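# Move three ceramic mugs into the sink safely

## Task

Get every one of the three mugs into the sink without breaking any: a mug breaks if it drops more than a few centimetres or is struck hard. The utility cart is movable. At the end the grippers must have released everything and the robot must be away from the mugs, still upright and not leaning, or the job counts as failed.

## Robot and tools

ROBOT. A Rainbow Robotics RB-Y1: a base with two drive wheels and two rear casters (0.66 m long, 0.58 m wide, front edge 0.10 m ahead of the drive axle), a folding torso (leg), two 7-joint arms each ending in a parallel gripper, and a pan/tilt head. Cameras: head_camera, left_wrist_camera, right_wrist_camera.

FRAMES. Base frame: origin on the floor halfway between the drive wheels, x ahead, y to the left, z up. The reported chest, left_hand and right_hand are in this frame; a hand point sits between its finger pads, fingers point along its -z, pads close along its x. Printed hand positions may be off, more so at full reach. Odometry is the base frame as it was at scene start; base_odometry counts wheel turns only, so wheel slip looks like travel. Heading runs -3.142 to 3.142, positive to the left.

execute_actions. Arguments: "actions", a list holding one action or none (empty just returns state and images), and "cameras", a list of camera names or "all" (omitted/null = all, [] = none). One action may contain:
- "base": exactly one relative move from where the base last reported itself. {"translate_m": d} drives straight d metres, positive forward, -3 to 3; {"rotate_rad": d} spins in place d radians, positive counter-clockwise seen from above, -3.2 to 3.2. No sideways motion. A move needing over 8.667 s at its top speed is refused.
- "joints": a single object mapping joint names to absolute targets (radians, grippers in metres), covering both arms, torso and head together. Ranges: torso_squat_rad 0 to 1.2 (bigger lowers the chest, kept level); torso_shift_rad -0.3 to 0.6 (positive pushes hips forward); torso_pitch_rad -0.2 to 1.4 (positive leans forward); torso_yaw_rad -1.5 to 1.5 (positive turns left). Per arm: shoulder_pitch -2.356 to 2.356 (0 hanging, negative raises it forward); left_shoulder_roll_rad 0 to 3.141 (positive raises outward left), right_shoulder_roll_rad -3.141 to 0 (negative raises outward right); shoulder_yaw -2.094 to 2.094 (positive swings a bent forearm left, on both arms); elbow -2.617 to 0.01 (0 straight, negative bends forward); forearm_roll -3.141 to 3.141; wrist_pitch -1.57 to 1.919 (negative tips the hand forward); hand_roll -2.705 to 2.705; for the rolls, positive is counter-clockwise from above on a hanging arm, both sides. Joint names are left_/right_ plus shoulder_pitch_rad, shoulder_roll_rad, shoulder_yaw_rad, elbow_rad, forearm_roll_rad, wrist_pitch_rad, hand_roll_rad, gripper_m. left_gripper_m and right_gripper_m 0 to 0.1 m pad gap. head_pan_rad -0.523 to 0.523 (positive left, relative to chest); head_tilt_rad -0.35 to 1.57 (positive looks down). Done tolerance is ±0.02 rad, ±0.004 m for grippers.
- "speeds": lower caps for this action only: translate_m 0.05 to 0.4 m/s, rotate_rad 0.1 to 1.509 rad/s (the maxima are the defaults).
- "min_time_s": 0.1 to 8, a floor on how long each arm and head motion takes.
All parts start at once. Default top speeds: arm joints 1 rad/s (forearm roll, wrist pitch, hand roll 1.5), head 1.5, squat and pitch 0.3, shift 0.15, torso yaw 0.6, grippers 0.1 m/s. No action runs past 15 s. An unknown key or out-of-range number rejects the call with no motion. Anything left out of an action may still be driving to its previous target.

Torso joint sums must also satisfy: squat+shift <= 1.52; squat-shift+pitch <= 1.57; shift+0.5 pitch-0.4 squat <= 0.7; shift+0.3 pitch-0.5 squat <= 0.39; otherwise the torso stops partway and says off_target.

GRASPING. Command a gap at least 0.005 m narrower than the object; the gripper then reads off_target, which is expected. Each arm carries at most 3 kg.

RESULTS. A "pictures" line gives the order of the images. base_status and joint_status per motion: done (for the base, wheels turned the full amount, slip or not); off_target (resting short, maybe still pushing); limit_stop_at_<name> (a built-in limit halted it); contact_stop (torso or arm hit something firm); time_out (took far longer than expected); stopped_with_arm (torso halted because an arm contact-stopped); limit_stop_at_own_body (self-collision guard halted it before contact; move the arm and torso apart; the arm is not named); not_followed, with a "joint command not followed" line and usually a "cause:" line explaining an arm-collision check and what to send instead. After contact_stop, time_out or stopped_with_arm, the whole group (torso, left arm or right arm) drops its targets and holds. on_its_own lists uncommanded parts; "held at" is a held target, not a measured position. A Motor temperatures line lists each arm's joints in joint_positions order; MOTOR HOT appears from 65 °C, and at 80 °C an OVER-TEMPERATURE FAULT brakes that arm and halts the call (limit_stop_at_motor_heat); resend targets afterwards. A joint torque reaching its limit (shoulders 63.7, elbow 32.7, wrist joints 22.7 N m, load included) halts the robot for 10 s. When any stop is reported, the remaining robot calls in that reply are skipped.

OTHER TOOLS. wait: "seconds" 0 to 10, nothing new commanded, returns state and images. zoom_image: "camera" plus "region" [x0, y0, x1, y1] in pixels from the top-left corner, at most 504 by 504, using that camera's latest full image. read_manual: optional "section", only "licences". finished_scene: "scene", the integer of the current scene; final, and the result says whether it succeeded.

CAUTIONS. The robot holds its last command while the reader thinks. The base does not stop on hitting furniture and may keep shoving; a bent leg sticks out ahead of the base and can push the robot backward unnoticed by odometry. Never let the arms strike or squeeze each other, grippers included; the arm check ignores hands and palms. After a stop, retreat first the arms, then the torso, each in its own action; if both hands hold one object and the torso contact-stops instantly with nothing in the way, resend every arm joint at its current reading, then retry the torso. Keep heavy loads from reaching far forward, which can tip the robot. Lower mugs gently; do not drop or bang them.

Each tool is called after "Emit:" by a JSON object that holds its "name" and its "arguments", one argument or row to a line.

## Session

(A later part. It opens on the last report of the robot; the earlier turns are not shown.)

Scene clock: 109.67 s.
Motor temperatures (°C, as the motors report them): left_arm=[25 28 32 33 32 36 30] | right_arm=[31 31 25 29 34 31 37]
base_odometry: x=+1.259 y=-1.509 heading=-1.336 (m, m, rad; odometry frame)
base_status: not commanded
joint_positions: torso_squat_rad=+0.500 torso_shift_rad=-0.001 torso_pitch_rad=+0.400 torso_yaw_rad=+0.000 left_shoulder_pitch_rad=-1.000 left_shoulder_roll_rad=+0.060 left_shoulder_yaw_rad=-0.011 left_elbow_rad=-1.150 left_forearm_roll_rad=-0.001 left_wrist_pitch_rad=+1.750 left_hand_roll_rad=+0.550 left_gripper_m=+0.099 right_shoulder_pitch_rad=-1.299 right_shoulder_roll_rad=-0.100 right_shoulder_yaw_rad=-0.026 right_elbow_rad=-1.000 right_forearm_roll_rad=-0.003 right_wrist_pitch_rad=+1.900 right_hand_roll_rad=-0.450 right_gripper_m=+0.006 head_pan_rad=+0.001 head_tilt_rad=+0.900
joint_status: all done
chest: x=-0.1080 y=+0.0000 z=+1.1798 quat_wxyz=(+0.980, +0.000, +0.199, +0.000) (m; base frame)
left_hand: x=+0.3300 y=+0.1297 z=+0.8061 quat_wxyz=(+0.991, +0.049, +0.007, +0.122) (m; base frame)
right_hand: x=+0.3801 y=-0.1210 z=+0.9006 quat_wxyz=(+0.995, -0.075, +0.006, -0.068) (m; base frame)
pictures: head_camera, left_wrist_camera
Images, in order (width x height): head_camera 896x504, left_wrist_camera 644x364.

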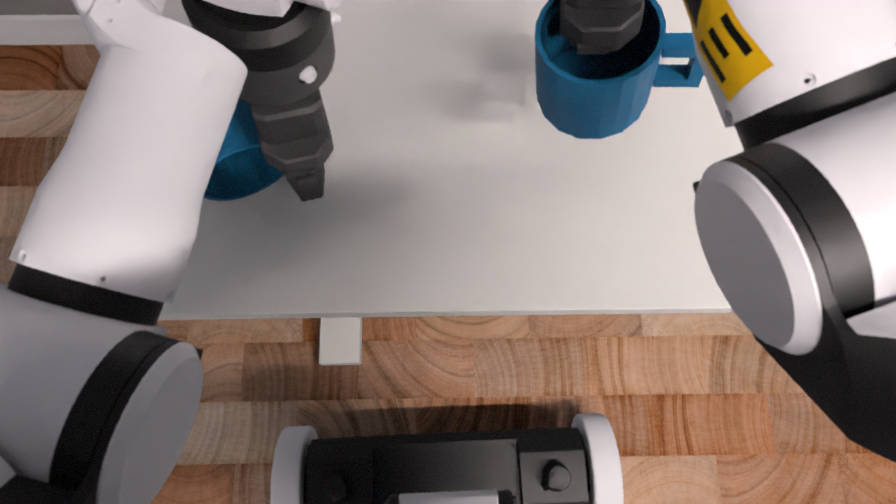

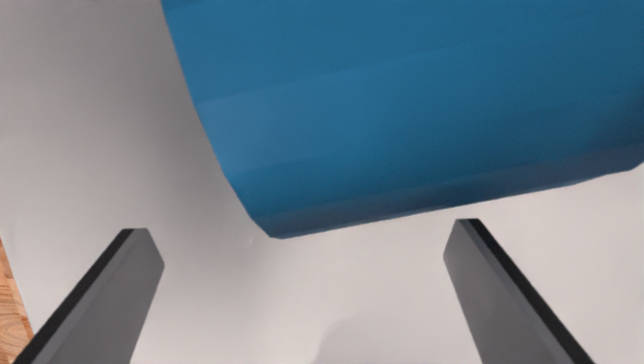

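Emit:
{"name": "execute_actions", "arguments": {
  "actions": [
    {"base":{"translate_m":0.025},"joints":{"torso_squat_rad":0.6,"left_shoulder_roll_rad":0.04}}
  ],
  "cameras": ["head_camera","left_wrist_camera"]
}}

Scene clock: 117.20 s.
Motor temperatures (°C, as the motors report them): left_arm=[25 28 32 33 32 36 30] | right_arm=[31 31 25 29 34 31 37]
base_odometry: x=+1.264 y=-1.533 heading=-1.336 (m, m, rad; odometry frame)
base_status: done
joint_positions: torso_squat_rad=+0.600 torso_shift_rad=-0.001 torso_pitch_rad=+0.400 torso_yaw_rad=+0.000 left_shoulder_pitch_rad=-1.000 left_shoulder_roll_rad=+0.040 left_shoulder_yaw_rad=-0.011 left_elbow_rad=-1.150 left_forearm_roll_rad=-0.001 left_wrist_pitch_rad=+1.750 left_hand_roll_rad=+0.550 left_gripper_m=+0.099 right_shoulder_pitch_rad=-1.299 right_shoulder_roll_rad=-0.100 right_shoulder_yaw_rad=-0.026 right_elbow_rad=-1.000 right_forearm_roll_rad=-0.003 right_wrist_pitch_rad=+1.900 right_hand_roll_rad=-0.450 right_gripper_m=+0.006 head_pan_rad=+0.001 head_tilt_rad=+0.900
joint_status: all done
chest: x=-0.1080 y=+0.0000 z=+1.1432 quat_wxyz=(+0.980, +0.000, +0.199, +0.000) (m; base frame)
left_hand: x=+0.3264 y=+0.1182 z=+0.7687 quat_wxyz=(+0.992, +0.041, +0.011, +0.117) (m; base frame)
right_hand: x=+0.3801 y=-0.1209 z=+0.8639 quat_wxyz=(+0.995, -0.075, +0.006, -0.068) (m; base frame)
pictures: head_camera, left_wrist_camera
Images, in order (width x height): head_camera 896x504, left_wrist_camera 644x364.

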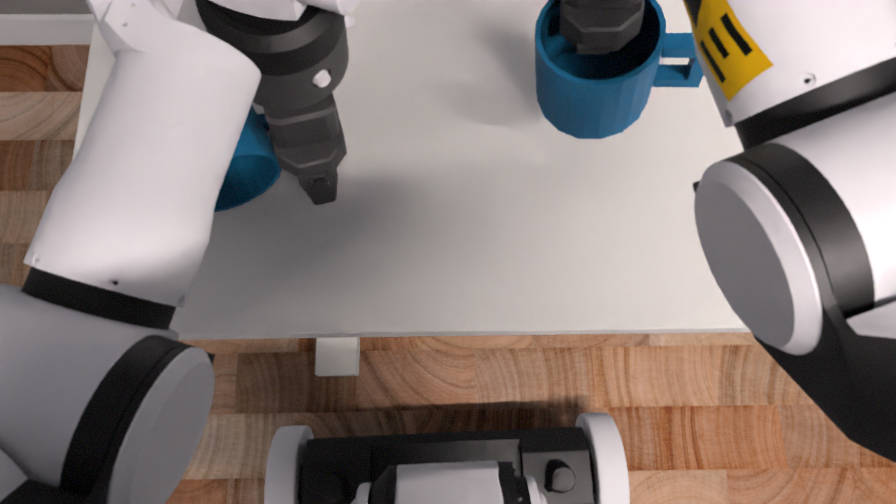

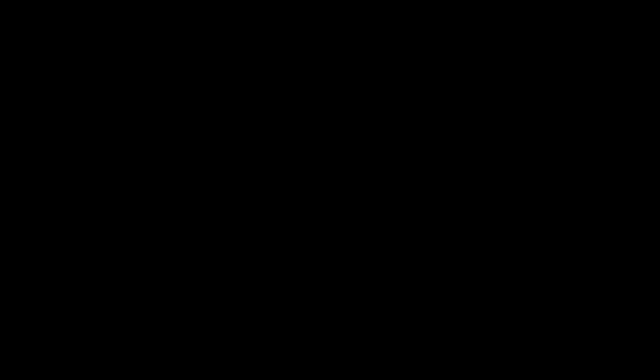

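Emit:
{"name": "execute_actions", "arguments": {
  "actions": [
    {"joints":{"left_gripper_m":0.0}}
  ],
  "cameras": ["head_camera"]
}}

Scene clock: 120.47 s.
Motor temperatures (°C, as the motors report them): left_arm=[25 28 32 33 32 36 30] | right_arm=[31 31 25 29 34 31 37]
base_odometry: x=+1.264 y=-1.533 heading=-1.336 (m, m, rad; odometry frame)
base_status: not commanded
joint_positions: torso_squat_rad=+0.600 torso_shift_rad=-0.001 torso_pitch_rad=+0.400 torso_yaw_rad=+0.000 left_shoulder_pitch_rad=-1.000 left_shoulder_roll_rad=+0.040 left_shoulder_yaw_rad=-0.011 left_elbow_rad=-1.150 left_forearm_roll_rad=-0.001 left_wrist_pitch_rad=+1.750 left_hand_roll_rad=+0.550 left_gripper_m=+0.000 right_shoulder_pitch_rad=-1.299 right_shoulder_roll_rad=-0.100 right_shoulder_yaw_rad=-0.026 right_elbow_rad=-1.000 right_forearm_roll_rad=-0.003 right_wrist_pitch_rad=+1.900 right_hand_roll_rad=-0.450 right_gripper_m=+0.006 head_pan_rad=+0.001 head_tilt_rad=+0.900
joint_status: all done
chest: x=-0.1080 y=+0.0000 z=+1.1432 quat_wxyz=(+0.980, +0.000, +0.199, +0.000) (m; base frame)
left_hand: x=+0.3264 y=+0.1182 z=+0.7687 quat_wxyz=(+0.992, +0.041, +0.011, +0.117) (m; base frame)
right_hand: x=+0.3801 y=-0.1209 z=+0.8639 quat_wxyz=(+0.995, -0.075, +0.006, -0.068) (m; base frame)
pictures: head_camera
Images, in order (width x height): head_camera 896x504.

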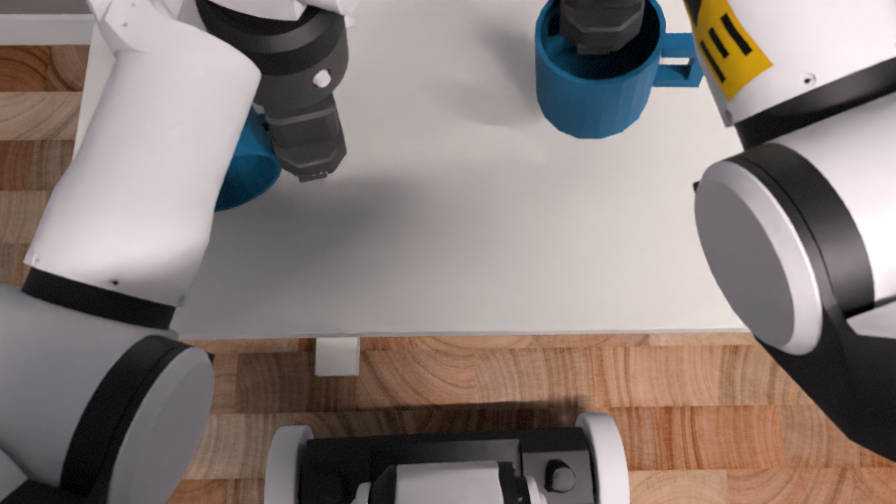

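Emit:
{"name": "execute_actions", "arguments": {
  "actions": [
    {"base":{"translate_m":-0.12},"joints":{"torso_squat_rad":0.35,"left_gripper_m":0.08,"left_wrist_pitch_rad":0.6,"left_hand_roll_rad":0.0,"left_shoulder_pitch_rad":-0.6,"left_elbow_rad":-1.4}}
  ],
  "cameras": ["head_camera","left_wrist_camera"]
}}

Scene clock: 128.10 s.
Motor temperatures (°C, as the motors report them): left_arm=[25 28 32 33 32 36 30] | right_arm=[31 31 25 29 34 31 37]
base_odometry: x=+1.236 y=-1.416 heading=-1.335 (m, m, rad; odometry frame)
base_status: done
joint_positions: torso_squat_rad=+0.350 torso_shift_rad=-0.001 torso_pitch_rad=+0.400 torso_yaw_rad=+0.000 left_shoulder_pitch_rad=-0.600 left_shoulder_roll_rad=+0.040 left_shoulder_yaw_rad=-0.011 left_elbow_rad=-1.400 left_forearm_roll_rad=-0.001 left_wrist_pitch_rad=+0.600 left_hand_roll_rad=+0.000 left_gripper_m=+0.080 right_shoulder_pitch_rad=-1.299 right_shoulder_roll_rad=-0.100 right_shoulder_yaw_rad=-0.026 right_elbow_rad=-1.000 right_forearm_roll_rad=-0.003 right_wrist_pitch_rad=+1.900 right_hand_roll_rad=-0.450 right_gripper_m=+0.006 head_pan_rad=+0.001 head_tilt_rad=+0.900
joint_status: all done
chest: x=-0.1080 y=+0.0000 z=+1.2230 quat_wxyz=(+0.980, +0.000, +0.199, +0.000) (m; base frame)
left_hand: x=+0.4363 y=+0.1208 z=+0.8674 quat_wxyz=(+0.880, -0.040, -0.464, -0.095) (m; base frame)
right_hand: x=+0.3800 y=-0.1210 z=+0.9437 quat_wxyz=(+0.995, -0.075, +0.006, -0.068) (m; base frame)
pictures: head_camera, left_wrist_camera
Images, in order (width x height): head_camera 896x504, left_wrist_camera 644x364.

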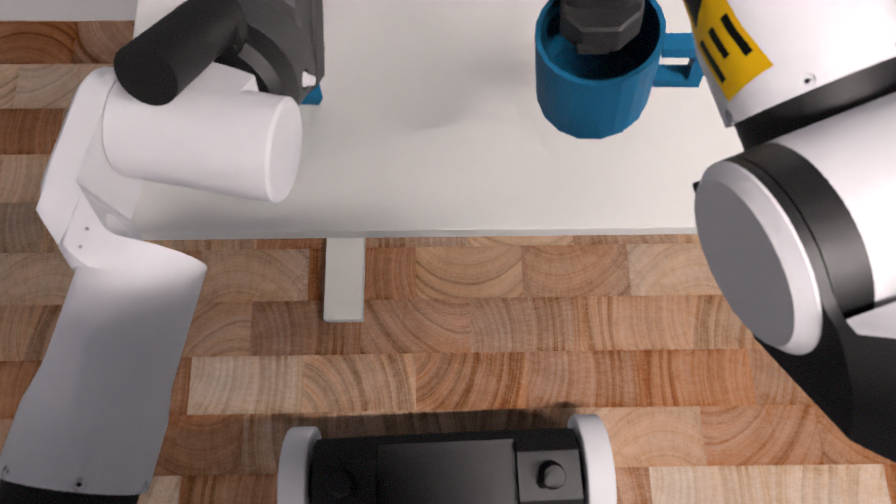

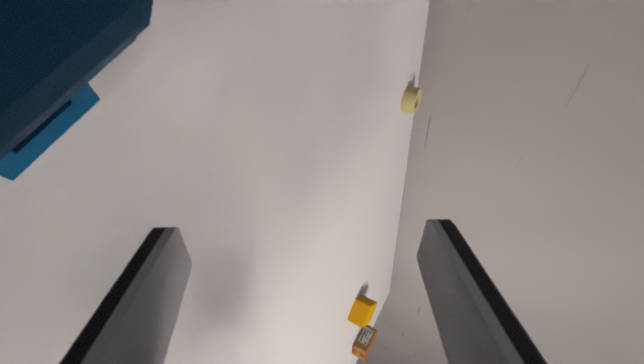

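Emit:
{"name": "execute_actions", "arguments": {
  "actions": [
    {"base":{"translate_m":-0.25},"joints":{"head_tilt_rad":0.6,"head_pan_rad":0.2}}
  ],
  "cameras": ["head_camera"]
}}

Scene clock: 132.77 s.
Motor temperatures (°C, as the motors report them): left_arm=[25 28 32 33 32 36 30] | right_arm=[31 31 25 29 34 31 37]
base_odometry: x=+1.178 y=-1.173 heading=-1.336 (m, m, rad; odometry frame)
base_status: done
joint_positions: torso_squat_rad=+0.350 torso_shift_rad=-0.001 torso_pitch_rad=+0.400 torso_yaw_rad=+0.000 left_shoulder_pitch_rad=-0.600 left_shoulder_roll_rad=+0.040 left_shoulder_yaw_rad=-0.011 left_elbow_rad=-1.400 left_forearm_roll_rad=-0.001 left_wrist_pitch_rad=+0.600 left_hand_roll_rad=+0.000 left_gripper_m=+0.080 right_shoulder_pitch_rad=-1.299 right_shoulder_roll_rad=-0.100 right_shoulder_yaw_rad=-0.026 right_elbow_rad=-1.000 right_forearm_roll_rad=-0.003 right_wrist_pitch_rad=+1.900 right_hand_roll_rad=-0.450 right_gripper_m=+0.006 head_pan_rad=+0.200 head_tilt_rad=+0.600
joint_status: all done
chest: x=-0.1080 y=+0.0000 z=+1.2231 quat_wxyz=(+0.980, +0.000, +0.199, +0.000) (m; base frame)
left_hand: x=+0.4362 y=+0.1208 z=+0.8674 quat_wxyz=(+0.880, -0.040, -0.464, -0.095) (m; base frame)
right_hand: x=+0.3800 y=-0.1210 z=+0.9437 quat_wxyz=(+0.995, -0.075, +0.006, -0.068) (m; base frame)
pictures: head_camera
Images, in order (width x height): head_camera 896x504.

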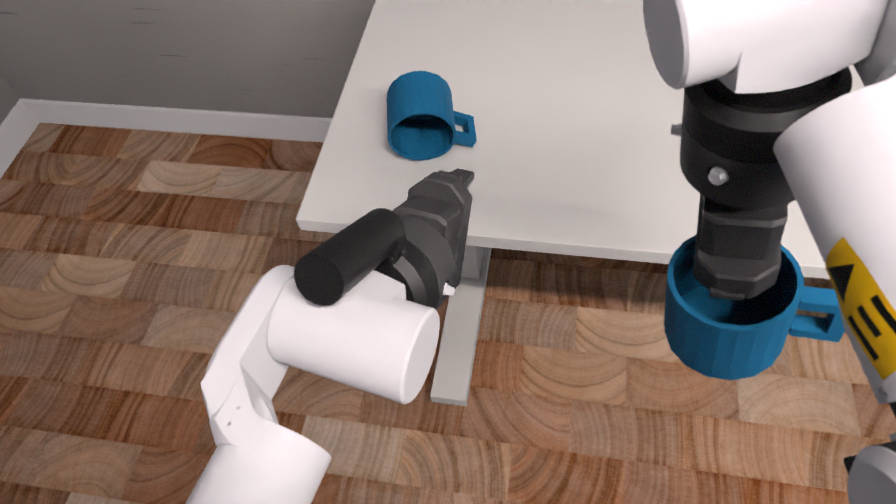

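Emit:
{"name": "execute_actions", "arguments": {
  "actions": [
    {"base":{"rotate_rad":0.3},"joints":{"head_pan_rad":0.0,"head_tilt_rad":0.7,"left_shoulder_yaw_rad":0.2}}
  ],
  "cameras": ["head_camera"]
}}

Scene clock: 140.60 s.
Motor temperatures (°C, as the motors report them): left_arm=[25 28 32 33 32 36 30] | right_arm=[31 31 25 29 34 31 37]
base_odometry: x=+1.178 y=-1.173 heading=-1.036 (m, m, rad; odometry frame)
base_status: done
joint_positions: torso_squat_rad=+0.350 torso_shift_rad=-0.001 torso_pitch_rad=+0.400 torso_yaw_rad=+0.000 left_shoulder_pitch_rad=-0.600 left_shoulder_roll_rad=+0.040 left_shoulder_yaw_rad=+0.200 left_elbow_rad=-1.400 left_forearm_roll_rad=-0.001 left_wrist_pitch_rad=+0.600 left_hand_roll_rad=+0.000 left_gripper_m=+0.080 right_shoulder_pitch_rad=-1.299 right_shoulder_roll_rad=-0.100 right_shoulder_yaw_rad=-0.026 right_elbow_rad=-1.000 right_forearm_roll_rad=-0.003 right_wrist_pitch_rad=+1.900 right_hand_roll_rad=-0.450 right_gripper_m=+0.006 head_pan_rad=+0.000 head_tilt_rad=+0.700
joint_status: all done
chest: x=-0.1080 y=+0.0000 z=+1.2231 quat_wxyz=(+0.980, +0.000, +0.199, +0.000) (m; base frame)
left_hand: x=+0.4457 y=+0.2139 z=+0.8675 quat_wxyz=(+0.885, -0.007, -0.465, +0.005) (m; base frame)
right_hand: x=+0.3800 y=-0.1210 z=+0.9437 quat_wxyz=(+0.995, -0.075, +0.006, -0.068) (m; base frame)
pictures: head_camera
Images, in order (width x height): head_camera 896x504.

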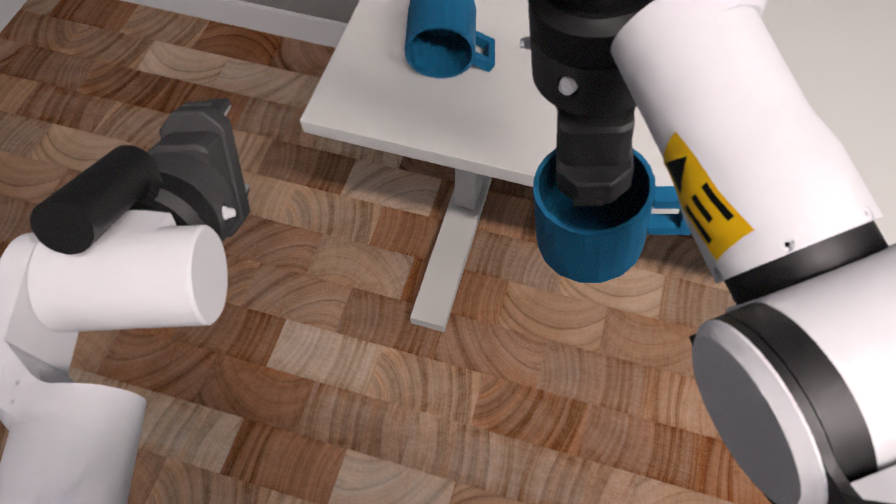

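Emit:
{"name": "execute_actions", "arguments": {
  "actions": [
    {"base":{"translate_m":-0.3}}
  ],
  "cameras": []
}}

Emit:
{"name": "execute_actions", "arguments": {
  "actions": [
    {"base":{"rotate_rad":-0.6}}
  ],
  "cameras": []
}}

Emit:
{"name": "execute_actions", "arguments": {
  "actions": [
    {"base":{"translate_m":0.375}}
  ],
  "cameras": []
}}

Emit:
{"name": "execute_actions", "arguments": {
  "actions": [
    {"base":{"rotate_rad":0.6},"joints":{"head_pan_rad":0.25}}
  ],
  "cameras": ["head_camera","left_wrist_camera"]
}}

Scene clock: 150.10 s.
Motor temperatures (°C, as the motors report them): left_arm=[25 28 32 33 32 36 30] | right_arm=[31 31 25 29 34 31 37]
base_odometry: x=+1.025 y=-0.915 heading=-1.036 (m, m, rad; odometry frame)
base_status: done
joint_positions: torso_squat_rad=+0.350 torso_shift_rad=-0.001 torso_pitch_rad=+0.400 torso_yaw_rad=+0.000 left_shoulder_pitch_rad=-0.600 left_shoulder_roll_rad=+0.040 left_shoulder_yaw_rad=+0.200 left_elbow_rad=-1.400 left_forearm_roll_rad=-0.001 left_wrist_pitch_rad=+0.600 left_hand_roll_rad=+0.000 left_gripper_m=+0.080 right_shoulder_pitch_rad=-1.299 right_shoulder_roll_rad=-0.100 right_shoulder_yaw_rad=-0.026 right_elbow_rad=-1.000 right_forearm_roll_rad=-0.003 right_wrist_pitch_rad=+1.900 right_hand_roll_rad=-0.450 right_gripper_m=+0.006 head_pan_rad=+0.000 head_tilt_rad=+0.700
joint_status: not commanded
chest: x=-0.1080 y=+0.0000 z=+1.2231 quat_wxyz=(+0.980, +0.000, +0.199, +0.000) (m; base frame)
left_hand: x=+0.4457 y=+0.2139 z=+0.8674 quat_wxyz=(+0.885, -0.007, -0.465, +0.005) (m; base frame)
right_hand: x=+0.3800 y=-0.1210 z=+0.9437 quat_wxyz=(+0.995, -0.075, +0.006, -0.068) (m; base frame)
pictures: none
No camera images: the call's "cameras" was empty. Leave "cameras" out to get every camera's image.

Scene clock: 152.60 s.
Motor temperatures (°C, as the motors report them): left_arm=[25 28 32 33 32 36 30] | right_arm=[31 31 25 29 34 31 37]
base_odometry: x=+1.025 y=-0.915 heading=-1.635 (m, m, rad; odometry frame)
base_status: done
joint_positions: torso_squat_rad=+0.350 torso_shift_rad=-0.001 torso_pitch_rad=+0.400 torso_yaw_rad=+0.000 left_shoulder_pitch_rad=-0.600 left_shoulder_roll_rad=+0.040 left_shoulder_yaw_rad=+0.200 left_elbow_rad=-1.400 left_forearm_roll_rad=-0.001 left_wrist_pitch_rad=+0.600 left_hand_roll_rad=+0.000 left_gripper_m=+0.080 right_shoulder_pitch_rad=-1.299 right_shoulder_roll_rad=-0.100 right_shoulder_yaw_rad=-0.026 right_elbow_rad=-1.000 right_forearm_roll_rad=-0.003 right_wrist_pitch_rad=+1.900 right_hand_roll_rad=-0.450 right_gripper_m=+0.006 head_pan_rad=+0.000 head_tilt_rad=+0.700
joint_status: not commanded
chest: x=-0.1080 y=+0.0000 z=+1.2231 quat_wxyz=(+0.980, +0.000, +0.199, +0.000) (m; base frame)
left_hand: x=+0.4457 y=+0.2140 z=+0.8674 quat_wxyz=(+0.885, -0.007, -0.465, +0.005) (m; base frame)
right_hand: x=+0.3800 y=-0.1210 z=+0.9437 quat_wxyz=(+0.995, -0.075, +0.006, -0.068) (m; base frame)
pictures: none
No camera images: the call's "cameras" was empty. Leave "cameras" out to get every camera's image.

Scene clock: 155.10 s.
Motor temperatures (°C, as the motors report them): left_arm=[25 28 32 33 32 36 30] | right_arm=[31 31 25 29 34 31 37]
base_odometry: x=+1.001 y=-1.289 heading=-1.635 (m, m, rad; odometry frame)
base_status: done
joint_positions: torso_squat_rad=+0.350 torso_shift_rad=-0.001 torso_pitch_rad=+0.400 torso_yaw_rad=+0.000 left_shoulder_pitch_rad=-0.600 left_shoulder_roll_rad=+0.040 left_shoulder_yaw_rad=+0.200 left_elbow_rad=-1.400 left_forearm_roll_rad=-0.001 left_wrist_pitch_rad=+0.600 left_hand_roll_rad=+0.000 left_gripper_m=+0.080 right_shoulder_pitch_rad=-1.299 right_shoulder_roll_rad=-0.100 right_shoulder_yaw_rad=-0.026 right_elbow_rad=-1.000 right_forearm_roll_rad=-0.003 right_wrist_pitch_rad=+1.900 right_hand_roll_rad=-0.450 right_gripper_m=+0.006 head_pan_rad=+0.000 head_tilt_rad=+0.700
joint_status: not commanded
chest: x=-0.1080 y=+0.0000 z=+1.2230 quat_wxyz=(+0.980, +0.000, +0.199, +0.000) (m; base frame)
left_hand: x=+0.4458 y=+0.2139 z=+0.8675 quat_wxyz=(+0.885, -0.007, -0.465, +0.005) (m; base frame)
right_hand: x=+0.3800 y=-0.1210 z=+0.9437 quat_wxyz=(+0.995, -0.075, +0.006, -0.068) (m; base frame)
pictures: none
No camera images: the call's "cameras" was empty. Leave "cameras" out to get every camera's image.

Scene clock: 157.60 s.
Motor temperatures (°C, as the motors report them): left_arm=[25 28 32 33 32 36 30] | right_arm=[31 31 25 29 34 31 37]
base_odometry: x=+1.001 y=-1.289 heading=-1.036 (m, m, rad; odometry frame)
base_status: done
joint_positions: torso_squat_rad=+0.350 torso_shift_rad=-0.001 torso_pitch_rad=+0.400 torso_yaw_rad=+0.000 left_shoulder_pitch_rad=-0.600 left_shoulder_roll_rad=+0.040 left_shoulder_yaw_rad=+0.200 left_elbow_rad=-1.400 left_forearm_roll_rad=-0.001 left_wrist_pitch_rad=+0.600 left_hand_roll_rad=+0.000 left_gripper_m=+0.080 right_shoulder_pitch_rad=-1.299 right_shoulder_roll_rad=-0.100 right_shoulder_yaw_rad=-0.026 right_elbow_rad=-1.000 right_forearm_roll_rad=-0.003 right_wrist_pitch_rad=+1.900 right_hand_roll_rad=-0.450 right_gripper_m=+0.006 head_pan_rad=+0.250 head_tilt_rad=+0.700
joint_status: all done
chest: x=-0.1080 y=+0.0000 z=+1.2230 quat_wxyz=(+0.980, +0.000, +0.199, +0.000) (m; base frame)
left_hand: x=+0.4458 y=+0.2139 z=+0.8675 quat_wxyz=(+0.885, -0.007, -0.465, +0.005) (m; base frame)
right_hand: x=+0.3800 y=-0.1210 z=+0.9437 quat_wxyz=(+0.995, -0.075, +0.006, -0.068) (m; base frame)
pictures: head_camera, left_wrist_camera
Images, in order (width x height): head_camera 896x504, left_wrist_camera 644x364.

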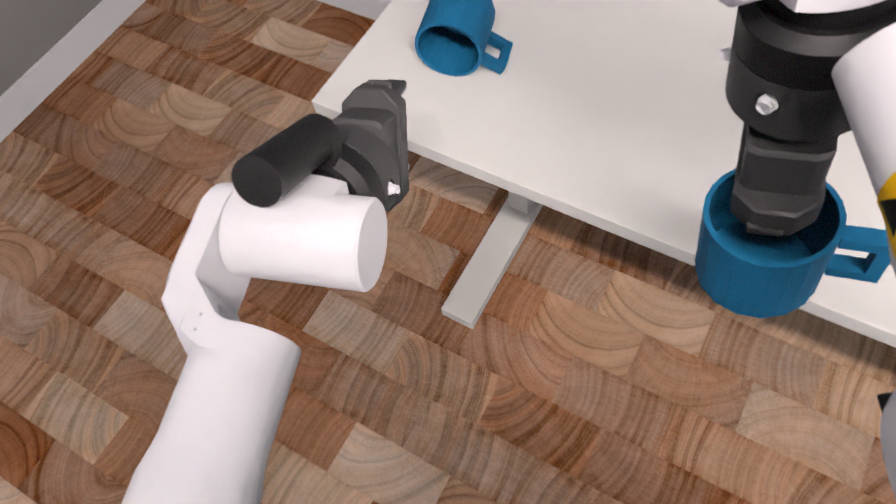

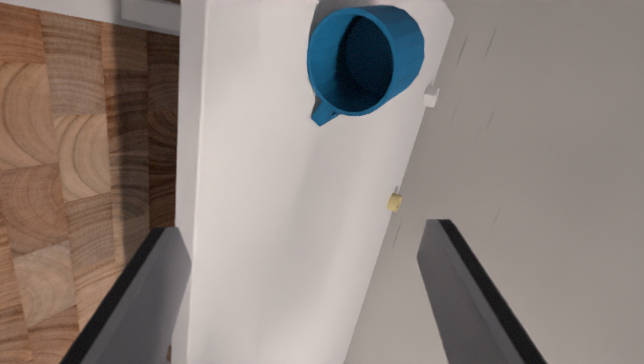

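Emit:
{"name": "execute_actions", "arguments": {
  "actions": [
    {"base":{"translate_m":0.12},"joints":{"torso_squat_rad":0.55}}
  ],
  "cameras": ["head_camera","left_wrist_camera"]
}}

Scene clock: 162.10 s.
Motor temperatures (°C, as the motors report them): left_arm=[25 28 32 33 32 36 30] | right_arm=[31 31 25 29 34 31 37]
base_odometry: x=+1.062 y=-1.392 heading=-1.035 (m, m, rad; odometry frame)
base_status: done
joint_positions: torso_squat_rad=+0.550 torso_shift_rad=-0.001 torso_pitch_rad=+0.400 torso_yaw_rad=+0.000 left_shoulder_pitch_rad=-0.600 left_shoulder_roll_rad=+0.040 left_shoulder_yaw_rad=+0.200 left_elbow_rad=-1.400 left_forearm_roll_rad=-0.001 left_wrist_pitch_rad=+0.600 left_hand_roll_rad=+0.000 left_gripper_m=+0.080 right_shoulder_pitch_rad=-1.299 right_shoulder_roll_rad=-0.100 right_shoulder_yaw_rad=-0.026 right_elbow_rad=-1.000 right_forearm_roll_rad=-0.003 right_wrist_pitch_rad=+1.900 right_hand_roll_rad=-0.450 right_gripper_m=+0.006 head_pan_rad=+0.250 head_tilt_rad=+0.700
joint_status: all done
chest: x=-0.1079 y=+0.0000 z=+1.1623 quat_wxyz=(+0.980, +0.000, +0.199, +0.000) (m; base frame)
left_hand: x=+0.4458 y=+0.2139 z=+0.8067 quat_wxyz=(+0.885, -0.007, -0.465, +0.005) (m; base frame)
right_hand: x=+0.3801 y=-0.1210 z=+0.8829 quat_wxyz=(+0.995, -0.075, +0.006, -0.068) (m; base frame)
pictures: head_camera, left_wrist_camera
Images, in order (width x height): head_camera 896x504, left_wrist_camera 644x364.

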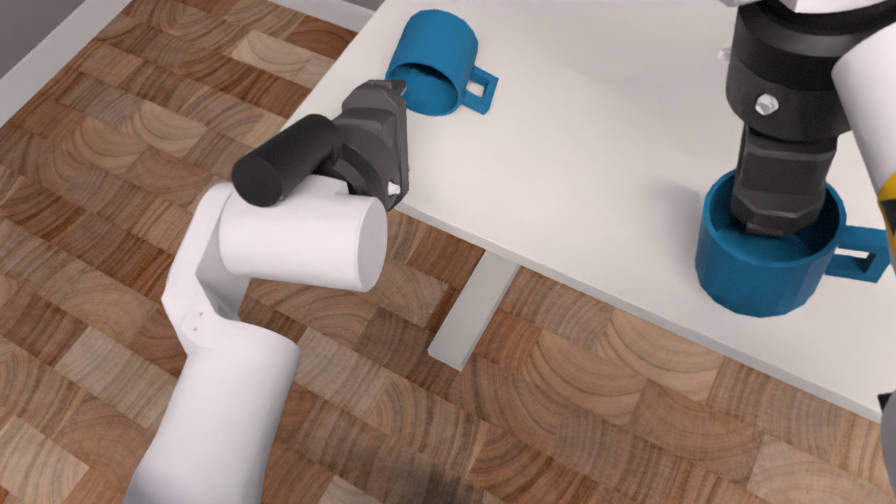

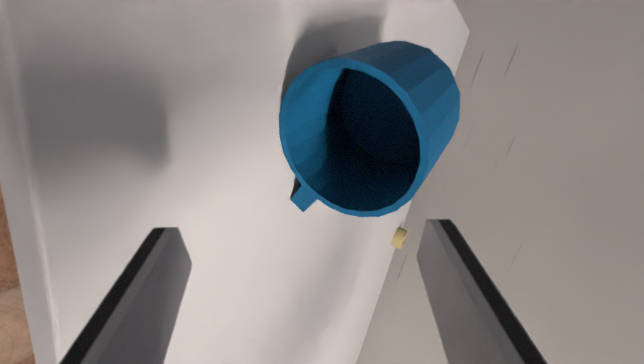

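Emit:
{"name": "execute_actions", "arguments": {
  "actions": [
    {"base":{"translate_m":0.06},"joints":{"torso_yaw_rad":-0.04}}
  ],
  "cameras": ["head_camera","left_wrist_camera"]
}}

Scene clock: 165.93 s.
Motor temperatures (°C, as the motors report them): left_arm=[25 28 32 33 32 36 30] | right_arm=[31 31 25 29 34 31 37]
base_odometry: x=+1.093 y=-1.444 heading=-1.035 (m, m, rad; odometry frame)
base_status: done
joint_positions: torso_squat_rad=+0.550 torso_shift_rad=-0.001 torso_pitch_rad=+0.400 torso_yaw_rad=-0.040 left_shoulder_pitch_rad=-0.600 left_shoulder_roll_rad=+0.040 left_shoulder_yaw_rad=+0.200 left_elbow_rad=-1.400 left_forearm_roll_rad=-0.001 left_wrist_pitch_rad=+0.600 left_hand_roll_rad=+0.000 left_gripper_m=+0.080 right_shoulder_pitch_rad=-1.299 right_shoulder_roll_rad=-0.100 right_shoulder_yaw_rad=-0.026 right_elbow_rad=-1.000 right_forearm_roll_rad=-0.003 right_wrist_pitch_rad=+1.900 right_hand_roll_rad=-0.450 right_gripper_m=+0.006 head_pan_rad=+0.250 head_tilt_rad=+0.700
joint_status: all done
chest: x=-0.1079 y=+0.0000 z=+1.1622 quat_wxyz=(+0.980, -0.004, +0.199, -0.020) (m; base frame)
left_hand: x=+0.4533 y=+0.1878 z=+0.8035 quat_wxyz=(+0.885, -0.022, -0.465, -0.008) (m; base frame)
right_hand: x=+0.3752 y=-0.1432 z=+0.8849 quat_wxyz=(+0.993, -0.082, +0.007, -0.087) (m; base frame)
pictures: head_camera, left_wrist_camera
Images, in order (width x height): head_camera 896x504, left_wrist_camera 644x364.

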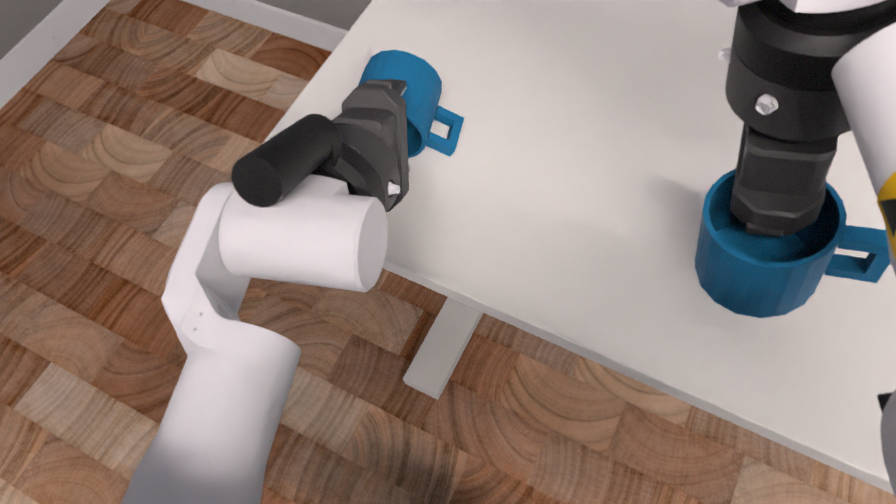

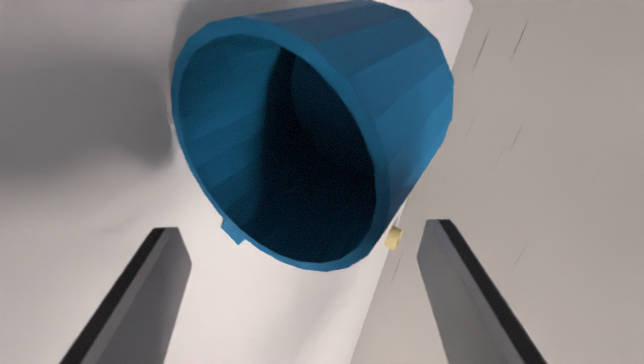

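Emit:
{"name": "execute_actions", "arguments": {
  "actions": [
    {"base":{"translate_m":0.03},"joints":{"torso_yaw_rad":-0.015}}
  ],
  "cameras": ["left_wrist_camera"]
}}

Scene clock: 170.03 s.
Motor temperatures (°C, as the motors report them): left_arm=[25 28 32 33 32 36 30] | right_arm=[31 31 25 29 34 31 37]
base_odometry: x=+1.108 y=-1.470 heading=-1.034 (m, m, rad; odometry frame)
base_status: done
joint_positions: torso_squat_rad=+0.550 torso_shift_rad=-0.001 torso_pitch_rad=+0.400 torso_yaw_rad=-0.015 left_shoulder_pitch_rad=-0.600 left_shoulder_roll_rad=+0.040 left_shoulder_yaw_rad=+0.200 left_elbow_rad=-1.400 left_forearm_roll_rad=-0.001 left_wrist_pitch_rad=+0.600 left_hand_roll_rad=+0.000 left_gripper_m=+0.080 right_shoulder_pitch_rad=-1.299 right_shoulder_roll_rad=-0.100 right_shoulder_yaw_rad=-0.026 right_elbow_rad=-1.000 right_forearm_roll_rad=-0.003 right_wrist_pitch_rad=+1.900 right_hand_roll_rad=-0.450 right_gripper_m=+0.006 head_pan_rad=+0.250 head_tilt_rad=+0.700
joint_status: all done
chest: x=-0.1079 y=+0.0000 z=+1.1623 quat_wxyz=(+0.980, -0.002, +0.199, -0.007) (m; base frame)
left_hand: x=+0.4487 y=+0.2042 z=+0.8055 quat_wxyz=(+0.885, -0.012, -0.465, +0.000) (m; base frame)
right_hand: x=+0.3783 y=-0.1293 z=+0.8836 quat_wxyz=(+0.994, -0.078, +0.006, -0.075) (m; base frame)
pictures: left_wrist_camera
Images, in order (width x height): left_wrist_camera 644x364.

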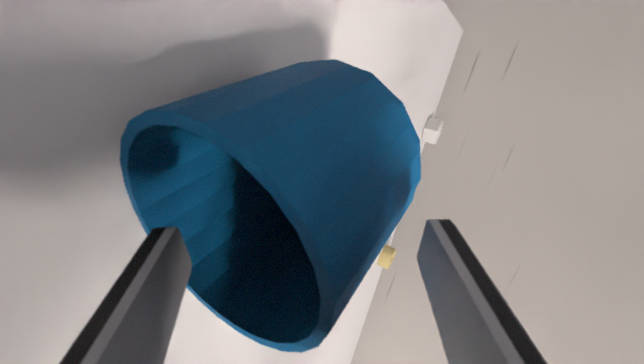

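Lower finger entering. A bit more forward, then close.

Emit:
{"name": "execute_actions", "arguments": {
  "actions": [
    {"base":{"translate_m":0.025}}
  ],
  "cameras": ["left_wrist_camera"]
}}

Emit:
{"name": "execute_actions", "arguments": {
  "actions": [
    {"joints":{"left_gripper_m":0.0}}
  ],
  "cameras": []
}}

Emit:
{"name": "execute_actions", "arguments": {
  "actions": [
    {"joints":{"torso_squat_rad":0.3}}
  ],
  "cameras": ["head_camera","left_wrist_camera"]
}}

Scene clock: 174.70 s.
Motor temperatures (°C, as the motors report them): left_arm=[25 28 32 33 32 36 30] | right_arm=[31 31 25 29 34 31 37]
base_odometry: x=+1.121 y=-1.491 heading=-1.034 (m, m, rad; odometry frame)
base_status: done
joint_positions: torso_squat_rad=+0.550 torso_shift_rad=-0.001 torso_pitch_rad=+0.400 torso_yaw_rad=-0.015 left_shoulder_pitch_rad=-0.600 left_shoulder_roll_rad=+0.040 left_shoulder_yaw_rad=+0.200 left_elbow_rad=-1.400 left_forearm_roll_rad=-0.001 left_wrist_pitch_rad=+0.600 left_hand_roll_rad=+0.000 left_gripper_m=+0.080 right_shoulder_pitch_rad=-1.299 right_shoulder_roll_rad=-0.100 right_shoulder_yaw_rad=-0.026 right_elbow_rad=-1.000 right_forearm_roll_rad=-0.003 right_wrist_pitch_rad=+1.900 right_hand_roll_rad=-0.450 right_gripper_m=+0.006 head_pan_rad=+0.250 head_tilt_rad=+0.700
joint_status: not commanded
chest: x=-0.1079 y=+0.0000 z=+1.1622 quat_wxyz=(+0.980, -0.002, +0.199, -0.007) (m; base frame)
left_hand: x=+0.4487 y=+0.2042 z=+0.8054 quat_wxyz=(+0.885, -0.012, -0.465, +0.000) (m; base frame)
right_hand: x=+0.3784 y=-0.1293 z=+0.8835 quat_wxyz=(+0.994, -0.078, +0.006, -0.075) (m; base frame)
pictures: left_wrist_camera
Images, in order (width x height): left_wrist_camera 644x364.

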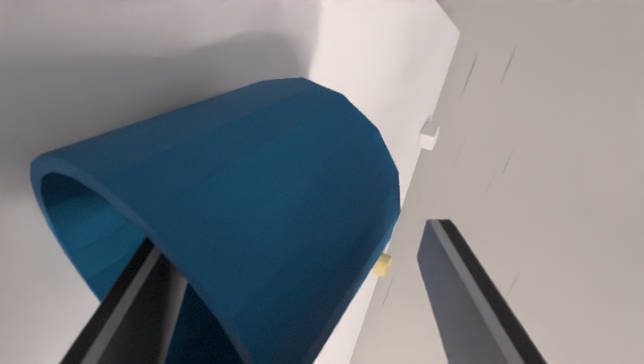

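Scene clock: 176.00 s.
Motor temperatures (°C, as the motors report them): left_arm=[25 28 32 33 32 36 30] | right_arm=[31 31 25 29 34 31 37]
base_odometry: x=+1.121 y=-1.491 heading=-1.034 (m, m, rad; odometry frame)
base_status: not commanded
joint_positions: torso_squat_rad=+0.550 torso_shift_rad=-0.001 torso_pitch_rad=+0.399 torso_yaw_rad=-0.015 left_shoulder_pitch_rad=-0.604 left_shoulder_roll_rad=+0.041 left_shoulder_yaw_rad=+0.200 left_elbow_rad=-1.404 left_forearm_roll_rad=-0.001 left_wrist_pitch_rad=+0.598 left_hand_roll_rad=+0.000 left_gripper_m=+0.036 right_shoulder_pitch_rad=-1.299 right_shoulder_roll_rad=-0.100 right_shoulder_yaw_rad=-0.026 right_elbow_rad=-1.000 right_forearm_roll_rad=-0.003 right_wrist_pitch_rad=+1.900 right_hand_roll_rad=-0.450 right_gripper_m=+0.006 head_pan_rad=+0.250 head_tilt_rad=+0.700
joint_status: left_gripper_m off_target (ended at +0.036, target +0.000)
chest: x=-0.1083 y=+0.0000 z=+1.1623 quat_wxyz=(+0.980, -0.001, +0.198, -0.007) (m; base frame)
left_hand: x=+0.4509 y=+0.2039 z=+0.8098 quat_wxyz=(+0.883, -0.012, -0.470, +0.000) (m; base frame)
right_hand: x=+0.3782 y=-0.1293 z=+0.8841 quat_wxyz=(+0.994, -0.077, +0.006, -0.075) (m; base frame)
pictures: none
No camera images: the call's "cameras" was empty. Leave "cameras" out to get every camera's image.

Scene clock: 177.60 s.
Motor temperatures (°C, as the motors report them): left_arm=[25 28 32 33 32 36 30] | right_arm=[31 31 25 29 34 31 37]
base_odometry: x=+1.121 y=-1.491 heading=-1.034 (m, m, rad; odometry frame)
base_status: not commanded
joint_positions: torso_squat_rad=+0.300 torso_shift_rad=-0.001 torso_pitch_rad=+0.400 torso_yaw_rad=-0.015 left_shoulder_pitch_rad=-0.600 left_shoulder_roll_rad=+0.040 left_shoulder_yaw_rad=+0.200 left_elbow_rad=-1.400 left_forearm_roll_rad=-0.001 left_wrist_pitch_rad=+0.600 left_hand_roll_rad=+0.000 left_gripper_m=+0.005 right_shoulder_pitch_rad=-1.299 right_shoulder_roll_rad=-0.100 right_shoulder_yaw_rad=-0.026 right_elbow_rad=-1.000 right_forearm_roll_rad=-0.003 right_wrist_pitch_rad=+1.900 right_hand_roll_rad=-0.450 right_gripper_m=+0.006 head_pan_rad=+0.250 head_tilt_rad=+0.700
joint_status: all done
on_its_own: left_gripper_m moved -0.031 toward your old target +0.000
chest: x=-0.1079 y=+0.0000 z=+1.2342 quat_wxyz=(+0.980, -0.001, +0.199, -0.007) (m; base frame)
left_hand: x=+0.4486 y=+0.2045 z=+0.8772 quat_wxyz=(+0.885, -0.012, -0.465, +0.000) (m; base frame)
right_hand: x=+0.3783 y=-0.1293 z=+0.9554 quat_wxyz=(+0.994, -0.078, +0.006, -0.075) (m; base frame)
pictures: head_camera, left_wrist_camera
Images, in order (width x height): head_camera 896x504, left_wrist_camera 644x364.

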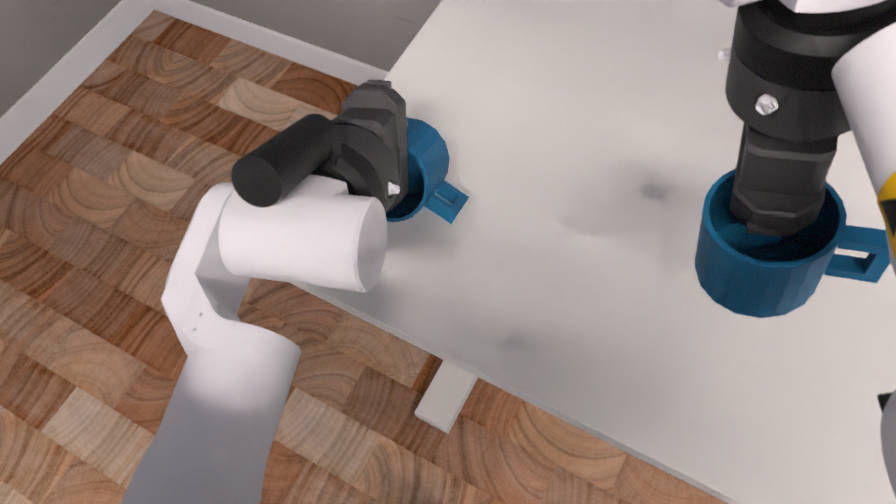

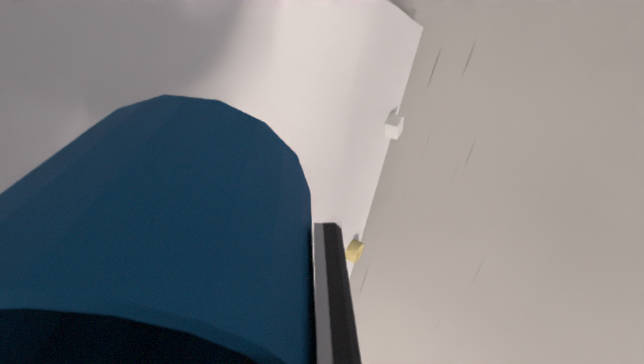

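Emit:
{"name": "execute_actions", "arguments": {
  "actions": [
    {"base":{"translate_m":-0.3},"joints":{"torso_squat_rad":0.1,"torso_yaw_rad":0,"head_pan_rad":0,"head_tilt_rad":0.2}}
  ],
  "cameras": []
}}

Emit:
{"name": "execute_actions", "arguments": {
  "actions": [
    {"base":{"rotate_rad":3.0},"speeds":{"rotate_rad":1.0},"joints":{"left_wrist_pitch_rad":1.55},"min_time_s":2}
  ],
  "cameras": []
}}

Emit:
{"name": "execute_actions", "arguments": {
  "actions": [
    {"base":{"translate_m":3.0}}
  ],
  "cameras": []
}}

Emit:
{"name": "execute_actions", "arguments": {
  "actions": [
    {"base":{"rotate_rad":-0.16}}
  ],
  "cameras": ["head_camera"]
}}

Scene clock: 190.63 s.
Motor temperatures (°C, as the motors report them): left_arm=[25 28 32 33 32 36 30] | right_arm=[31 31 25 29 34 31 37]
base_odometry: x=+0.968 y=-1.233 heading=-1.033 (m, m, rad; odometry frame)
base_status: done
joint_positions: torso_squat_rad=+0.100 torso_shift_rad=-0.001 torso_pitch_rad=+0.400 torso_yaw_rad=+0.000 left_shoulder_pitch_rad=-0.600 left_shoulder_roll_rad=+0.040 left_shoulder_yaw_rad=+0.200 left_elbow_rad=-1.400 left_forearm_roll_rad=-0.001 left_wrist_pitch_rad=+0.600 left_hand_roll_rad=+0.000 left_gripper_m=+0.005 right_shoulder_pitch_rad=-1.299 right_shoulder_roll_rad=-0.100 right_shoulder_yaw_rad=-0.026 right_elbow_rad=-1.000 right_forearm_roll_rad=-0.003 right_wrist_pitch_rad=+1.900 right_hand_roll_rad=-0.450 right_gripper_m=+0.006 head_pan_rad=+0.000 head_tilt_rad=+0.200
joint_status: all done
chest: x=-0.1080 y=+0.0000 z=+1.2620 quat_wxyz=(+0.980, +0.000, +0.199, +0.000) (m; base frame)
left_hand: x=+0.4456 y=+0.2142 z=+0.9060 quat_wxyz=(+0.885, -0.006, -0.465, +0.005) (m; base frame)
right_hand: x=+0.3799 y=-0.1210 z=+0.9825 quat_wxyz=(+0.995, -0.075, +0.006, -0.068) (m; base frame)
pictures: none
No camera images: the call's "cameras" was empty. Leave "cameras" out to get every camera's image.

Scene clock: 195.93 s.
Motor temperatures (°C, as the motors report them): left_arm=[25 28 32 33 32 36 30] | right_arm=[31 31 25 29 34 31 37]
base_odometry: x=+0.967 y=-1.233 heading=+1.966 (m, m, rad; odometry frame)
base_status: done
joint_positions: torso_squat_rad=+0.100 torso_shift_rad=-0.001 torso_pitch_rad=+0.400 torso_yaw_rad=+0.000 left_shoulder_pitch_rad=-0.600 left_shoulder_roll_rad=+0.040 left_shoulder_yaw_rad=+0.200 left_elbow_rad=-1.400 left_forearm_roll_rad=-0.001 left_wrist_pitch_rad=+1.550 left_hand_roll_rad=+0.000 left_gripper_m=+0.005 right_shoulder_pitch_rad=-1.299 right_shoulder_roll_rad=-0.100 right_shoulder_yaw_rad=-0.026 right_elbow_rad=-1.000 right_forearm_roll_rad=-0.003 right_wrist_pitch_rad=+1.900 right_hand_roll_rad=-0.450 right_gripper_m=+0.006 head_pan_rad=+0.000 head_tilt_rad=+0.200
joint_status: all done
chest: x=-0.1080 y=+0.0000 z=+1.2620 quat_wxyz=(+0.980, +0.000, +0.199, +0.000) (m; base frame)
left_hand: x=+0.2598 y=+0.2121 z=+0.8064 quat_wxyz=(+1.000, -0.008, -0.009, +0.001) (m; base frame)
right_hand: x=+0.3800 y=-0.1209 z=+0.9825 quat_wxyz=(+0.995, -0.075, +0.006, -0.068) (m; base frame)
pictures: none
No camera images: the call's "cameras" was empty. Leave "cameras" out to get every camera's image.

Scene clock: 205.00 s.
Motor temperatures (°C, as the motors report them): left_arm=[25 28 32 33 32 36 30] | right_arm=[31 31 25 29 34 31 37]
base_odometry: x=-0.189 y=+1.535 heading=+1.967 (m, m, rad; odometry frame)
base_status: done
joint_positions: torso_squat_rad=+0.100 torso_shift_rad=-0.001 torso_pitch_rad=+0.400 torso_yaw_rad=+0.000 left_shoulder_pitch_rad=-0.600 left_shoulder_roll_rad=+0.040 left_shoulder_yaw_rad=+0.200 left_elbow_rad=-1.400 left_forearm_roll_rad=-0.001 left_wrist_pitch_rad=+1.550 left_hand_roll_rad=+0.000 left_gripper_m=+0.005 right_shoulder_pitch_rad=-1.299 right_shoulder_roll_rad=-0.100 right_shoulder_yaw_rad=-0.026 right_elbow_rad=-1.000 right_forearm_roll_rad=-0.003 right_wrist_pitch_rad=+1.900 right_hand_roll_rad=-0.450 right_gripper_m=+0.006 head_pan_rad=+0.000 head_tilt_rad=+0.200
joint_status: not commanded
chest: x=-0.1080 y=+0.0000 z=+1.2620 quat_wxyz=(+0.980, +0.000, +0.199, +0.000) (m; base frame)
left_hand: x=+0.2599 y=+0.2121 z=+0.8064 quat_wxyz=(+1.000, -0.008, -0.009, +0.001) (m; base frame)
right_hand: x=+0.3800 y=-0.1209 z=+0.9825 quat_wxyz=(+0.995, -0.075, +0.006, -0.068) (m; base frame)
pictures: none
No camera images: the call's "cameras" was empty. Leave "cameras" out to get every camera's image.

Scene clock: 206.47 s.
Motor temperatures (°C, as the motors report them): left_arm=[25 28 32 33 32 36 30] | right_arm=[31 31 25 29 34 31 37]
base_odometry: x=-0.189 y=+1.535 heading=+1.807 (m, m, rad; odometry frame)
base_status: done
joint_positions: torso_squat_rad=+0.100 torso_shift_rad=-0.001 torso_pitch_rad=+0.400 torso_yaw_rad=+0.000 left_shoulder_pitch_rad=-0.600 left_shoulder_roll_rad=+0.040 left_shoulder_yaw_rad=+0.200 left_elbow_rad=-1.400 left_forearm_roll_rad=-0.001 left_wrist_pitch_rad=+1.550 left_hand_roll_rad=+0.000 left_gripper_m=+0.005 right_shoulder_pitch_rad=-1.299 right_shoulder_roll_rad=-0.100 right_shoulder_yaw_rad=-0.026 right_elbow_rad=-1.000 right_forearm_roll_rad=-0.003 right_wrist_pitch_rad=+1.900 right_hand_roll_rad=-0.450 right_gripper_m=+0.006 head_pan_rad=+0.000 head_tilt_rad=+0.200
joint_status: not commanded
chest: x=-0.1080 y=+0.0001 z=+1.2620 quat_wxyz=(+0.980, +0.000, +0.199, +0.000) (m; base frame)
left_hand: x=+0.2599 y=+0.2121 z=+0.8064 quat_wxyz=(+1.000, -0.008, -0.009, +0.001) (m; base frame)
right_hand: x=+0.3800 y=-0.1209 z=+0.9825 quat_wxyz=(+0.995, -0.075, +0.006, -0.068) (m; base frame)
pictures: head_camera
Images, in order (width x height): head_camera 896x504.

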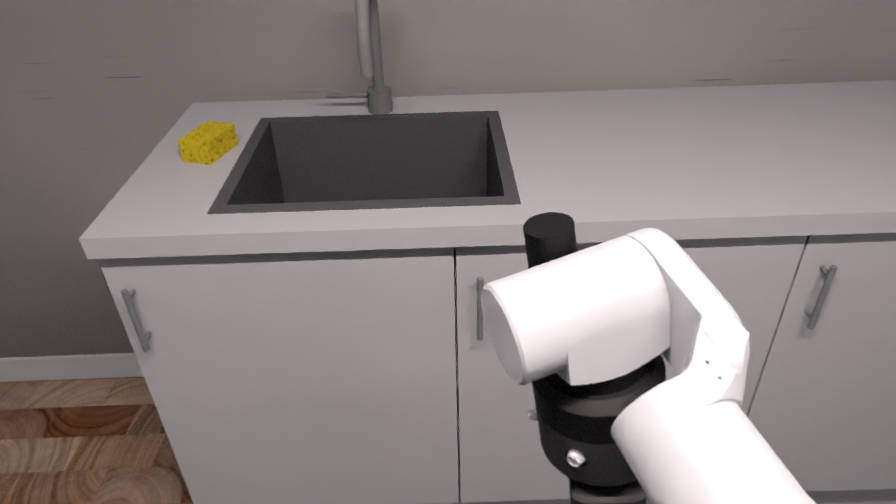

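Emit:
{"name": "execute_actions", "arguments": {
  "actions": [
    {"joints":{"left_shoulder_pitch_rad":-1.3,"left_elbow_rad":-1.0,"left_wrist_pitch_rad":1.9,"torso_pitch_rad":0.2,"torso_squat_rad":0.0,"head_tilt_rad":0.6},"min_time_s":2}
  ],
  "cameras": []
}}

Emit:
{"name": "execute_actions", "arguments": {
  "actions": [
    {"base":{"translate_m":0.7}}
  ],
  "cameras": ["head_camera"]
}}

Scene clock: 218.23 s.
Motor temperatures (°C, as the motors report them): left_arm=[25 28 32 33 32 36 30] | right_arm=[31 31 25 29 34 31 37]
base_odometry: x=-0.189 y=+1.535 heading=+1.807 (m, m, rad; odometry frame)
base_status: not commanded
joint_positions: torso_squat_rad=+0.000 torso_shift_rad=-0.001 torso_pitch_rad=+0.200 torso_yaw_rad=+0.000 left_shoulder_pitch_rad=-1.300 left_shoulder_roll_rad=+0.040 left_shoulder_yaw_rad=+0.200 left_elbow_rad=-1.000 left_forearm_roll_rad=-0.001 left_wrist_pitch_rad=+1.900 left_hand_roll_rad=+0.000 left_gripper_m=+0.005 right_shoulder_pitch_rad=-1.299 right_shoulder_roll_rad=-0.100 right_shoulder_yaw_rad=-0.026 right_elbow_rad=-1.000 right_forearm_roll_rad=-0.003 right_wrist_pitch_rad=+1.900 right_hand_roll_rad=-0.450 right_gripper_m=+0.006 head_pan_rad=+0.000 head_tilt_rad=+0.600
joint_status: all done
chest: x=-0.1671 y=+0.0001 z=+1.2837 quat_wxyz=(+0.995, +0.000, +0.100, +0.000) (m; base frame)
left_hand: x=+0.3588 y=+0.0977 z=+1.1010 quat_wxyz=(+0.991, +0.001, -0.063, -0.122) (m; base frame)
right_hand: x=+0.3667 y=-0.1209 z=+1.1069 quat_wxyz=(+0.990, -0.067, -0.093, -0.075) (m; base frame)
pictures: none
No camera images: the call's "cameras" was empty. Leave "cameras" out to get every camera's image.

Scene clock: 221.33 s.
Motor temperatures (°C, as the motors report them): left_arm=[25 28 32 33 32 36 30] | right_arm=[31 31 25 29 34 31 37]
base_odometry: x=-0.353 y=+2.215 heading=+1.807 (m, m, rad; odometry frame)
base_status: done
joint_positions: torso_squat_rad=+0.000 torso_shift_rad=-0.001 torso_pitch_rad=+0.200 torso_yaw_rad=+0.000 left_shoulder_pitch_rad=-1.300 left_shoulder_roll_rad=+0.040 left_shoulder_yaw_rad=+0.200 left_elbow_rad=-1.000 left_forearm_roll_rad=-0.001 left_wrist_pitch_rad=+1.900 left_hand_roll_rad=+0.000 left_gripper_m=+0.005 right_shoulder_pitch_rad=-1.299 right_shoulder_roll_rad=-0.100 right_shoulder_yaw_rad=-0.026 right_elbow_rad=-1.000 right_forearm_roll_rad=-0.003 right_wrist_pitch_rad=+1.900 right_hand_roll_rad=-0.450 right_gripper_m=+0.006 head_pan_rad=+0.000 head_tilt_rad=+0.600
joint_status: not commanded
chest: x=-0.1670 y=+0.0001 z=+1.2837 quat_wxyz=(+0.995, +0.000, +0.100, +0.000) (m; base frame)
left_hand: x=+0.3589 y=+0.0977 z=+1.1010 quat_wxyz=(+0.991, +0.001, -0.063, -0.122) (m; base frame)
right_hand: x=+0.3668 y=-0.1209 z=+1.1067 quat_wxyz=(+0.990, -0.067, -0.093, -0.075) (m; base frame)
pictures: head_camera
Images, in order (width x height): head_camera 896x504.

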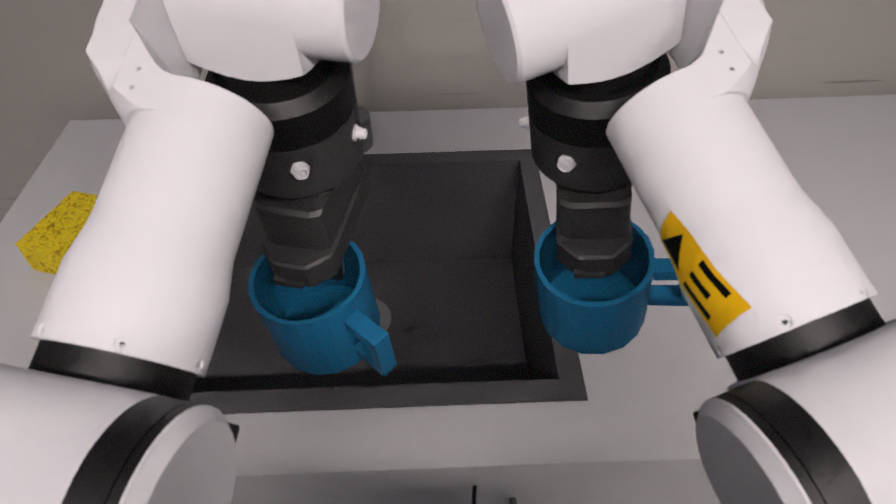

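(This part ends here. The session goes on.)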